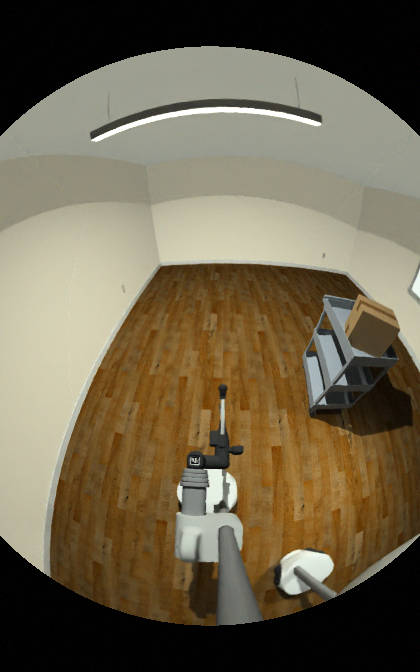

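Call:
{"method": "execute_actions", "body": {
  "actions": [
    {"r1":{"base":{"strafe_m":0.055},"joints":{"arm_m":0.305},"pace":"slow"}}
  ],
  "cameras": []
}}

Call:
{"method": "execute_actions", "body": {
  "actions": [
    {"r1":{"base":{"translate_m":-0.3},"joints":{"arm_m":0.545},"pace":"slow"}}
  ],
  "cameras": []
}}

Call:
{"method": "execute_actions", "body": {
  "actions": [
    {"r1":{"base":{"strafe_m":0.07},"joints":{"arm_m":0.425},"pace":"slow"}}
  ],
  "cameras": []
}}

Call:
{"method": "execute_actions", "body": {
  "actions": [
    {"r1":{"base":{"strafe_m":0.09},"joints":{"arm_m":0.305},"pace":"slow"}}
  ],
  "cameras": ["r1_head_camera","r1_wrist_camera"]
}}

Scene clock: 42.53 s.
r1.base_odometry: x=-1.567 y=-1.213 heading=+2.830 (m, m, rad; r1's odometry frame)
r1.turned_by_wheels: -0.001 (rad since the last result)
r1.turned_by_imu: -0.011 (rad since the last result)
r1.base_tilt: forward=-0.9 right=-1.2 (deg)
r1.lidar_m: 0.73 0.83 1.29 2.52 2.61 1.48 1.44 0.91 0.89 2.20 1.40 0.65
r1.base_status: done
r1.joint_positions: lift_m=+0.820 arm_m=+0.306 wrist_yaw_rad=-0.506 wrist_pitch_rad=-0.012 wrist_roll_rad=-0.004 gripper_m=-0.019
r1.joint_status: all done
r1.on_its_own: wrist_yaw_rad is at rest, and its effort (+17) is outside its rest range (-13 to +13)
r1.motor_effort: lift_m=+19(19) arm_m=-7(7) wrist_yaw_rad=+17(44) wrist_pitch_rad=-7(10) wrist_roll_rad=-2(1) gripper_m=-20(24) wheel_0=-10(18) wheel_1=-2(8) wheel_2=-6(9) (%)
r1.hand_pose: x=+0.6871 y=-0.2162 z=+1.0015 quat_wxyz=(+0.968, -0.004, -0.005, -0.250) (m; r1's base frame)
r1.wrist_depth_mm: 224 235 249 189 281 768 946 / 222 234 248 186 281 759 931 / 222 234 248 185 640 759 931 / 221 234 248 185 647 768 931 / 220 233 248 185 647 759 931 / 221 233 187 185 197 768 946 / 220 226 245 179 274 436 946
r2.base_odometry: x=-0.478 y=-2.650 heading=+1.774 (m, m, rad; r2's odometry frame)
r2.turned_by_wheels: +0.000 (rad since the last result)
r2.turned_by_imu: -0.002 (rad since the last result)
r2.base_tilt: forward=+0.1 right=-0.2 (deg)
r2.lidar_m: 4.04 1.95 1.44 1.43 1.50 1.79 1.57 0.88 0.90 3.30 1.04 1.30
r2.base_status: not commanded
r2.joint_positions: lift_m=+0.645 arm_m=+0.001 wrist_yaw_rad=+0.000 wrist_pitch_rad=-0.006 wrist_roll_rad=+1.570 gripper_m=+0.140
r2.joint_status: not commanded
r2.motor_effort: lift_m=+19(19) arm_m=+0(0) wrist_yaw_rad=+1(1) wrist_pitch_rad=-7(7) wrist_roll_rad=+2(2) gripper_m=+1(2) wheel_0=-2(2) wheel_1=-1(1) wheel_2=+0(0) (%)
r2.hand_pose: x=+0.4608 y=-0.0874 z=+0.8248 quat_wxyz=(+0.708, +0.707, -0.002, +0.002) (m; r2's base frame)
r2.wrist_depth_mm: - - - - - 1618 1118 / - - - - - 1618 1138 / - - - - - 1661 1160 / - - - - - 1661 1138 / - - - - - 1499 1182 / - - - - - 1499 1182 / - - - - - 1618 1160
pictures: none
No camera images: the call's "cameras" was empty. Leave "cameras" out to get every camera's image.

Scene clock: 46.80 s.
r1.base_odometry: x=-1.282 y=-1.305 heading=+2.831 (m, m, rad; r1's odometry frame)
r1.turned_by_wheels: +0.001 (rad since the last result)
r1.turned_by_imu: -0.001 (rad since the last result)
r1.base_tilt: forward=-0.9 right=-1.3 (deg)
r1.lidar_m: 0.88 1.13 1.73 2.51 2.59 1.17 1.12 0.94 0.72 2.21 1.85 0.95
r1.base_status: done
r1.joint_positions: lift_m=+0.820 arm_m=+0.544 wrist_yaw_rad=-0.492 wrist_pitch_rad=-0.013 wrist_roll_rad=-0.004 gripper_m=-0.020
r1.joint_status: all done
r1.on_its_own: wrist_yaw_rad is at rest, and its effort (-22) is outside its rest range (-13 to +13)
r1.motor_effort: lift_m=+19(19) arm_m=+5(5) wrist_yaw_rad=-22(22) wrist_pitch_rad=-10(8) wrist_roll_rad=-1(0) gripper_m=-16(20) wheel_0=+1(10) wheel_1=+1(7) wheel_2=+9(6) (%)
r1.hand_pose: x=+0.9279 y=-0.2134 z=+1.0017 quat_wxyz=(+0.970, -0.004, -0.006, -0.244) (m; r1's base frame)
r1.wrist_depth_mm: 233 242 252 185 715 842 1008 / 232 241 252 183 707 831 1008 / 231 241 251 182 707 831 1025 / 232 240 250 180 707 854 991 / 231 239 249 180 707 842 1008 / 229 238 186 180 268 842 991 / 229 234 245 175 265 854 1025
r2.base_odometry: x=-0.478 y=-2.650 heading=+1.774 (m, m, rad; r2's odometry frame)
r2.turned_by_wheels: +0.000 (rad since the last result)
r2.turned_by_imu: -0.002 (rad since the last result)
r2.base_tilt: forward=+0.1 right=+0.0 (deg)
r2.lidar_m: 4.03 1.94 1.46 1.42 1.49 1.79 1.74 0.82 0.72 3.29 1.05 1.31
r2.base_status: not commanded
r2.joint_positions: lift_m=+0.645 arm_m=+0.001 wrist_yaw_rad=+0.000 wrist_pitch_rad=-0.006 wrist_roll_rad=+1.570 gripper_m=+0.140
r2.joint_status: not commanded
r2.motor_effort: lift_m=+19(19) arm_m=+0(0) wrist_yaw_rad=+1(2) wrist_pitch_rad=-7(5) wrist_roll_rad=+3(2) gripper_m=-4(2) wheel_0=-2(2) wheel_1=-1(1) wheel_2=+1(0) (%)
r2.hand_pose: x=+0.4608 y=-0.0874 z=+0.8248 quat_wxyz=(+0.708, +0.707, -0.002, +0.002) (m; r2's base frame)
r2.wrist_depth_mm: - - - - - 1576 1118 / - - - - - 1618 1118 / - - - - - 1661 1138 / - - - - - 1708 1182 / - - - - - 1464 1160 / - - - - - 1499 1160 / - - - - - 1661 1160
pictures: none
No camera images: the call's "cameras" was empty. Leave "cameras" out to get every camera's image.

Scene clock: 49.27 s.
r1.base_odometry: x=-1.303 y=-1.372 heading=+2.830 (m, m, rad; r1's odometry frame)
r1.turned_by_wheels: -0.001 (rad since the last result)
r1.turned_by_imu: -0.003 (rad since the last result)
r1.base_tilt: forward=-0.8 right=-1.3 (deg)
r1.lidar_m: 0.77 1.10 1.69 2.43 2.53 1.16 1.13 1.18 0.77 2.29 1.84 0.78
r1.base_status: done
r1.joint_positions: lift_m=+0.820 arm_m=+0.426 wrist_yaw_rad=-0.501 wrist_pitch_rad=-0.012 wrist_roll_rad=-0.004 gripper_m=-0.020
r1.joint_status: all done
r1.motor_effort: lift_m=+19(19) arm_m=-7(12) wrist_yaw_rad=+5(38) wrist_pitch_rad=-7(8) wrist_roll_rad=-1(2) gripper_m=-15(19) wheel_0=-8(18) wheel_1=-2(8) wheel_2=-4(7) (%)
r1.hand_pose: x=+0.8081 y=-0.2153 z=+1.0017 quat_wxyz=(+0.969, -0.004, -0.005, -0.248) (m; r1's base frame)
r1.wrist_depth_mm: 249 251 254 179 258 1042 1281 / 248 251 251 177 258 1025 1281 / 246 250 252 175 256 1042 1255 / 246 248 251 174 256 1042 1255 / 245 247 250 174 254 1042 1255 / 244 246 187 174 253 1042 1281 / 244 244 247 152 253 1025 1255
r2.base_odometry: x=-0.478 y=-2.650 heading=+1.774 (m, m, rad; r2's odometry frame)
r2.turned_by_wheels: +0.000 (rad since the last result)
r2.turned_by_imu: -0.001 (rad since the last result)
r2.base_tilt: forward=+0.1 right=-0.3 (deg)
r2.lidar_m: 4.04 1.95 1.47 1.41 1.51 1.78 1.73 1.12 0.78 3.31 1.06 1.31
r2.base_status: not commanded
r2.joint_positions: lift_m=+0.645 arm_m=+0.001 wrist_yaw_rad=+0.000 wrist_pitch_rad=-0.006 wrist_roll_rad=+1.570 gripper_m=+0.140
r2.joint_status: not commanded
r2.motor_effort: lift_m=+19(20) arm_m=+0(0) wrist_yaw_rad=+1(3) wrist_pitch_rad=-8(7) wrist_roll_rad=+2(0) gripper_m=+1(1) wheel_0=-2(2) wheel_1=-1(1) wheel_2=+1(0) (%)
r2.hand_pose: x=+0.4608 y=-0.0874 z=+0.8248 quat_wxyz=(+0.708, +0.707, -0.002, +0.002) (m; r2's base frame)
r2.wrist_depth_mm: - - - - - 1618 1098 / - - - - - 1661 1118 / - - - - - 1661 1138 / - - - - - 1661 1160 / - - - - - 1499 1160 / - - - - - 1464 1182 / - - - - - 1661 1182
pictures: none
No camera images: the call's "cameras" was empty. Leave "cameras" out to get every camera's image.

Scene clock: 51.73 s.
r1.base_odometry: x=-1.331 y=-1.457 heading=+2.829 (m, m, rad; r1's odometry frame)
r1.turned_by_wheels: -0.001 (rad since the last result)
r1.turned_by_imu: -0.011 (rad since the last result)
r1.base_tilt: forward=-0.8 right=-1.1 (deg)
r1.lidar_m: 0.74 1.07 1.66 2.36 2.42 3.18 1.13 3.57 0.84 0.97 1.84 0.65
r1.base_status: done
r1.joint_positions: lift_m=+0.820 arm_m=+0.306 wrist_yaw_rad=-0.502 wrist_pitch_rad=-0.012 wrist_roll_rad=-0.004 gripper_m=-0.020
r1.joint_status: all done
r1.motor_effort: lift_m=+19(19) arm_m=-7(10) wrist_yaw_rad=+6(41) wrist_pitch_rad=-9(9) wrist_roll_rad=-1(2) gripper_m=-12(20) wheel_0=-7(18) wheel_1=+0(5) wheel_2=-4(3) (%)
r1.hand_pose: x=+0.6880 y=-0.2154 z=+1.0016 quat_wxyz=(+0.969, -0.004, -0.005, -0.248) (m; r1's base frame)
r1.wrist_depth_mm: 272 266 259 173 248 1255 1576 / 273 265 257 173 246 1255 1537 / 271 265 257 171 245 1255 1537 / 267 263 255 170 244 1255 1537 / 267 262 255 169 243 1255 1499 / 266 259 251 169 241 1255 1537 / 265 259 252 151 239 1281 1537
r2.base_odometry: x=-0.478 y=-2.650 heading=+1.774 (m, m, rad; r2's odometry frame)
r2.turned_by_wheels: +0.000 (rad since the last result)
r2.turned_by_imu: -0.001 (rad since the last result)
r2.base_tilt: forward=+0.1 right=-0.2 (deg)
r2.lidar_m: 4.03 1.99 1.47 1.42 1.50 1.79 1.72 1.22 0.87 3.30 1.07 1.31
r2.base_status: not commanded
r2.joint_positions: lift_m=+0.645 arm_m=+0.001 wrist_yaw_rad=+0.000 wrist_pitch_rad=-0.006 wrist_roll_rad=+1.570 gripper_m=+0.140
r2.joint_status: not commanded
r2.motor_effort: lift_m=+20(19) arm_m=+0(0) wrist_yaw_rad=+1(2) wrist_pitch_rad=-8(8) wrist_roll_rad=+1(3) gripper_m=+1(1) wheel_0=-2(2) wheel_1=-1(1) wheel_2=+0(1) (%)
r2.hand_pose: x=+0.4608 y=-0.0874 z=+0.8248 quat_wxyz=(+0.708, +0.707, -0.002, +0.002) (m; r2's base frame)
r2.wrist_depth_mm: - - - - - 1618 1118 / - - - - - 1661 1138 / - - - - - 1661 1160 / - - - - - 1708 1160 / - - - - - 1464 1182 / - - - - - 1464 1160 / - - - - - 1661 1205
pictures: r1_head_camera, r1_wrist_camera
camera_calibration (this result's frames):
r1_wrist_camera: T_world_to_cam=[[-0.475527, -0.878304, 0.0495678, 0.0895177], [0.0354096, -0.0754109, -0.996524, 1.03129], [0.878988, -0.472118, 0.0669602, -0.549275], [0, 0, 0, 1]] pos_world=[0.488857, -0.102929, 1.06005]
Images, in order (width x height): r1_head_camera 420x560, r1_wrist_camera 616x392.

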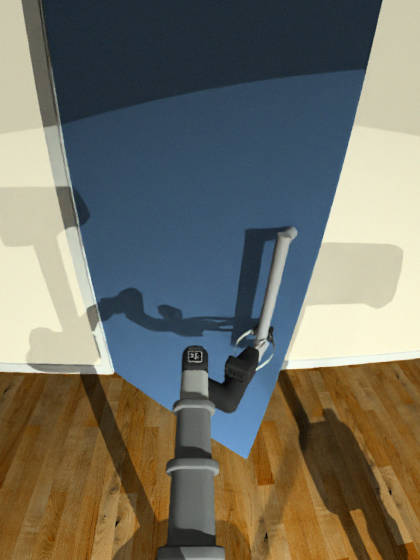

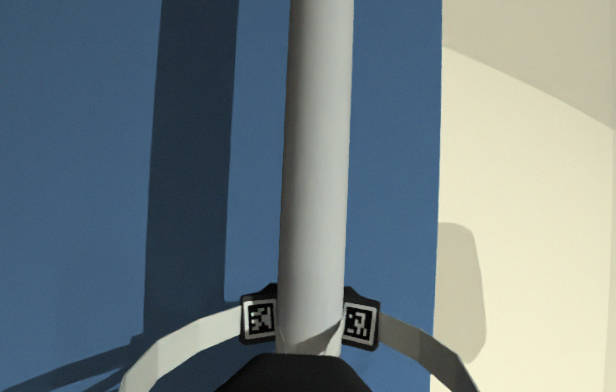

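Call:
{"method": "execute_actions", "body": {
  "actions": [
    {"r1":{"base":{"strafe_m":0.14},"joints":{"arm_m":0.155},"pace":"slow"}}
  ],
  "cameras": []
}}

Call:
{"method": "execute_actions", "body": {
  "actions": [
    {"r1":{"base":{"strafe_m":0.14},"joints":{"arm_m":0.06},"pace":"slow"},"r2":{"base":{"strafe_m":-0.3}}}
  ],
  "cameras": []
}}

Call:
{"method": "execute_actions", "body": {
  "actions": [
    {"r1":{"base":{"strafe_m":0.11},"joints":{"arm_m":0.005},"pace":"slow"},"r2":{"base":{"strafe_m":-0.2}}}
  ],
  "cameras": ["r1_head_camera","r1_wrist_camera"]
}}

Scene clock: 59.87 s.
r1.base_odometry: x=-1.374 y=-1.590 heading=+2.829 (m, m, rad; r1's odometry frame)
r1.turned_by_wheels: +0.000 (rad since the last result)
r1.turned_by_imu: -0.003 (rad since the last result)
r1.base_tilt: forward=-0.9 right=-1.3 (deg)
r1.lidar_m: 0.63 1.14 1.67 2.21 2.27 2.99 1.13 3.81 0.98 1.05 1.85 0.49
r1.base_status: done
r1.joint_positions: lift_m=+0.820 arm_m=+0.156 wrist_yaw_rad=-0.499 wrist_pitch_rad=-0.012 wrist_roll_rad=-0.004 gripper_m=-0.020
r1.joint_status: all done
r1.motor_effort: lift_m=+19(19) arm_m=-7(10) wrist_yaw_rad=-3(33) wrist_pitch_rad=-10(9) wrist_roll_rad=-1(1) gripper_m=-15(16) wheel_0=-5(16) wheel_1=+3(5) wheel_2=-2(5) (%)
r1.hand_pose: x=+0.5388 y=-0.2147 z=+1.0015 quat_wxyz=(+0.969, -0.004, -0.005, -0.247) (m; r1's base frame)
r1.wrist_depth_mm: 338 307 278 173 239 1499 1808 / 340 304 279 171 236 1430 1808 / 334 303 277 171 236 1464 1808 / 330 300 274 171 236 1499 1863 / 329 297 272 171 233 1499 1756 / 327 297 188 170 227 1499 1756 / 324 293 267 166 229 1464 1808
r2.base_odometry: x=-0.478 y=-2.650 heading=+1.774 (m, m, rad; r2's odometry frame)
r2.turned_by_wheels: +0.000 (rad since the last result)
r2.turned_by_imu: -0.002 (rad since the last result)
r2.base_tilt: forward=-0.1 right=-0.2 (deg)
r2.lidar_m: 4.03 1.95 1.47 1.42 1.50 1.75 1.73 1.24 0.99 3.31 1.05 1.28
r2.base_status: not commanded
r2.joint_positions: lift_m=+0.645 arm_m=+0.001 wrist_yaw_rad=+0.000 wrist_pitch_rad=-0.006 wrist_roll_rad=+1.570 gripper_m=+0.140
r2.joint_status: not commanded
r2.motor_effort: lift_m=+19(19) arm_m=+0(0) wrist_yaw_rad=+1(1) wrist_pitch_rad=-8(6) wrist_roll_rad=+3(2) gripper_m=-3(1) wheel_0=-2(2) wheel_1=-1(1) wheel_2=+0(0) (%)
r2.hand_pose: x=+0.4608 y=-0.0874 z=+0.8248 quat_wxyz=(+0.708, +0.707, -0.002, +0.002) (m; r2's base frame)
r2.wrist_depth_mm: - - - - - 1576 1118 / - - - - - 1618 1118 / - - - - - 1708 1160 / - - - - - 1661 1160 / - - - - - 1464 1160 / - - - - - 1464 1160 / - - - - - 1661 1182
pictures: none
No camera images: the call's "cameras" was empty. Leave "cameras" out to get every camera's image.

Scene clock: 62.40 s.
r1.base_odometry: x=-1.417 y=-1.723 heading=+2.829 (m, m, rad; r1's odometry frame)
r1.turned_by_wheels: +0.000 (rad since the last result)
r1.turned_by_imu: +0.000 (rad since the last result)
r1.base_tilt: forward=-0.8 right=-1.3 (deg)
r1.lidar_m: 0.59 1.22 1.66 2.07 2.14 2.81 1.12 1.17 0.85 2.65 1.84 0.40
r1.base_status: done
r1.joint_positions: lift_m=+0.820 arm_m=+0.061 wrist_yaw_rad=-0.503 wrist_pitch_rad=-0.012 wrist_roll_rad=-0.004 gripper_m=-0.020
r1.joint_status: all done
r1.motor_effort: lift_m=+19(19) arm_m=-6(11) wrist_yaw_rad=+8(26) wrist_pitch_rad=-8(11) wrist_roll_rad=-1(3) gripper_m=-14(15) wheel_0=-7(10) wheel_1=+1(5) wheel_2=+2(6) (%)
r1.hand_pose: x=+0.4427 y=-0.2156 z=+1.0014 quat_wxyz=(+0.969, -0.004, -0.005, -0.249) (m; r1's base frame)
r1.wrist_depth_mm: 433 359 304 174 236 220 - / 433 355 303 173 233 219 - / 427 353 300 171 231 218 - / 418 347 297 169 230 216 - / 415 347 296 170 229 215 - / 410 342 276 170 217 214 - / 404 340 285 152 222 1661 -
r2.base_odometry: x=-0.185 y=-2.589 heading=+1.774 (m, m, rad; r2's odometry frame)
r2.turned_by_wheels: +0.000 (rad since the last result)
r2.turned_by_imu: -0.002 (rad since the last result)
r2.base_tilt: forward=+0.1 right=-0.3 (deg)
r2.lidar_m: 4.01 2.35 1.75 1.71 1.82 1.80 1.72 1.06 0.86 2.99 0.86 0.83
r2.base_status: done
r2.joint_positions: lift_m=+0.645 arm_m=+0.001 wrist_yaw_rad=+0.000 wrist_pitch_rad=-0.006 wrist_roll_rad=+1.570 gripper_m=+0.140
r2.joint_status: not commanded
r2.motor_effort: lift_m=+20(19) arm_m=+0(0) wrist_yaw_rad=+1(1) wrist_pitch_rad=-8(6) wrist_roll_rad=+3(1) gripper_m=+0(0) wheel_0=+2(10) wheel_1=+0(8) wheel_2=+0(0) (%)
r2.hand_pose: x=+0.4608 y=-0.0874 z=+0.8248 quat_wxyz=(+0.708, +0.707, -0.002, +0.002) (m; r2's base frame)
r2.wrist_depth_mm: - - - - - 1661 1098 / - - - - - 1661 1138 / - - - - - 1661 1160 / - - - - - 1708 1138 / - - - - - 1499 1160 / - - - - - 1499 1160 / - - - - - 1661 1160
pictures: none
No camera images: the call's "cameras" was empty. Leave "cameras" out to get every camera's image.

Scene clock: 64.63 s.
r1.base_odometry: x=-1.451 y=-1.828 heading=+2.828 (m, m, rad; r1's odometry frame)
r1.turned_by_wheels: +0.000 (rad since the last result)
r1.turned_by_imu: +0.000 (rad since the last result)
r1.base_tilt: forward=-0.9 right=-1.2 (deg)
r1.lidar_m: 0.58 1.24 1.63 1.94 2.02 2.63 1.12 1.02 0.78 2.77 1.82 0.36
r1.base_status: done
r1.joint_positions: lift_m=+0.820 arm_m=+0.006 wrist_yaw_rad=-0.503 wrist_pitch_rad=-0.012 wrist_roll_rad=-0.004 gripper_m=-0.020
r1.joint_status: all done
r1.motor_effort: lift_m=+19(19) arm_m=-7(13) wrist_yaw_rad=+8(30) wrist_pitch_rad=-11(11) wrist_roll_rad=-1(1) gripper_m=-13(17) wheel_0=-7(12) wheel_1=+1(7) wheel_2=+3(4) (%)
r1.hand_pose: x=+0.3878 y=-0.2156 z=+1.0014 quat_wxyz=(+0.969, -0.004, -0.005, -0.249) (m; r1's base frame)
r1.wrist_depth_mm: 569 427 332 174 233 208 - / 569 418 329 172 231 206 - / 564 410 325 171 229 207 - / 549 407 322 170 228 206 - / 535 402 317 169 226 205 - / 530 397 291 170 212 203 - / 512 392 304 152 218 197 -
r2.base_odometry: x=+0.011 y=-2.549 heading=+1.774 (m, m, rad; r2's odometry frame)
r2.turned_by_wheels: +0.000 (rad since the last result)
r2.turned_by_imu: -0.002 (rad since the last result)
r2.base_tilt: forward=+0.0 right=-0.2 (deg)
r2.lidar_m: 4.01 2.63 1.97 1.93 2.03 1.80 1.75 0.87 0.78 2.80 0.81 0.70
r2.base_status: done
r2.joint_positions: lift_m=+0.645 arm_m=+0.001 wrist_yaw_rad=+0.000 wrist_pitch_rad=-0.006 wrist_roll_rad=+1.570 gripper_m=+0.140
r2.joint_status: not commanded
r2.motor_effort: lift_m=+19(19) arm_m=+0(1) wrist_yaw_rad=+1(1) wrist_pitch_rad=-6(6) wrist_roll_rad=+3(2) gripper_m=-4(1) wheel_0=+0(9) wheel_1=+0(10) wheel_2=+0(0) (%)
r2.hand_pose: x=+0.4608 y=-0.0874 z=+0.8248 quat_wxyz=(+0.708, +0.707, -0.002, +0.002) (m; r2's base frame)
r2.wrist_depth_mm: - - - 715 - 842 904 / - - - - - 1661 1118 / - - - - - 1661 1160 / - - - - - 1708 1138 / - - - - - 1464 1182 / - - - - - 1464 1182 / - - - - - 1661 1160
pictures: r1_head_camera, r1_wrist_camera
camera_calibration (this result's frames):
r1_wrist_camera: T_world_to_cam=[[-0.476109, -0.877988, 0.0495646, -0.05307], [0.0347997, -0.0751296, -0.996566, 1.04206], [0.878697, -0.47275, 0.0663236, -0.284825], [0, 0, 0, 1]] pos_world=[0.188744, -0.102956, 1.06001]
Images, in order (width x height): r1_head_camera 420x560, r1_wrist_camera 616x392.

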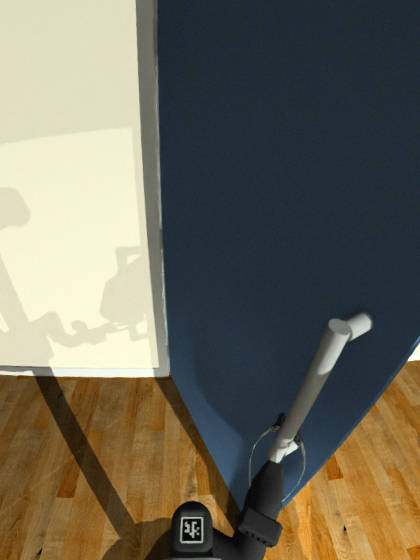

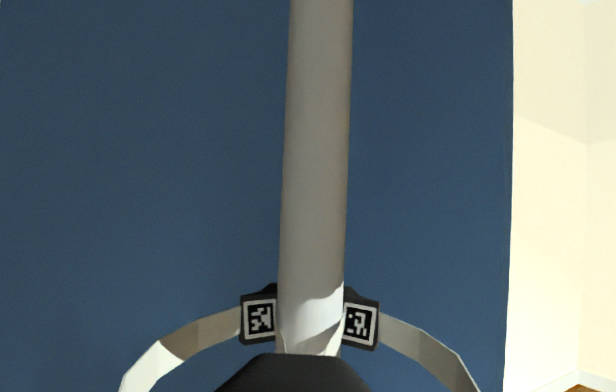

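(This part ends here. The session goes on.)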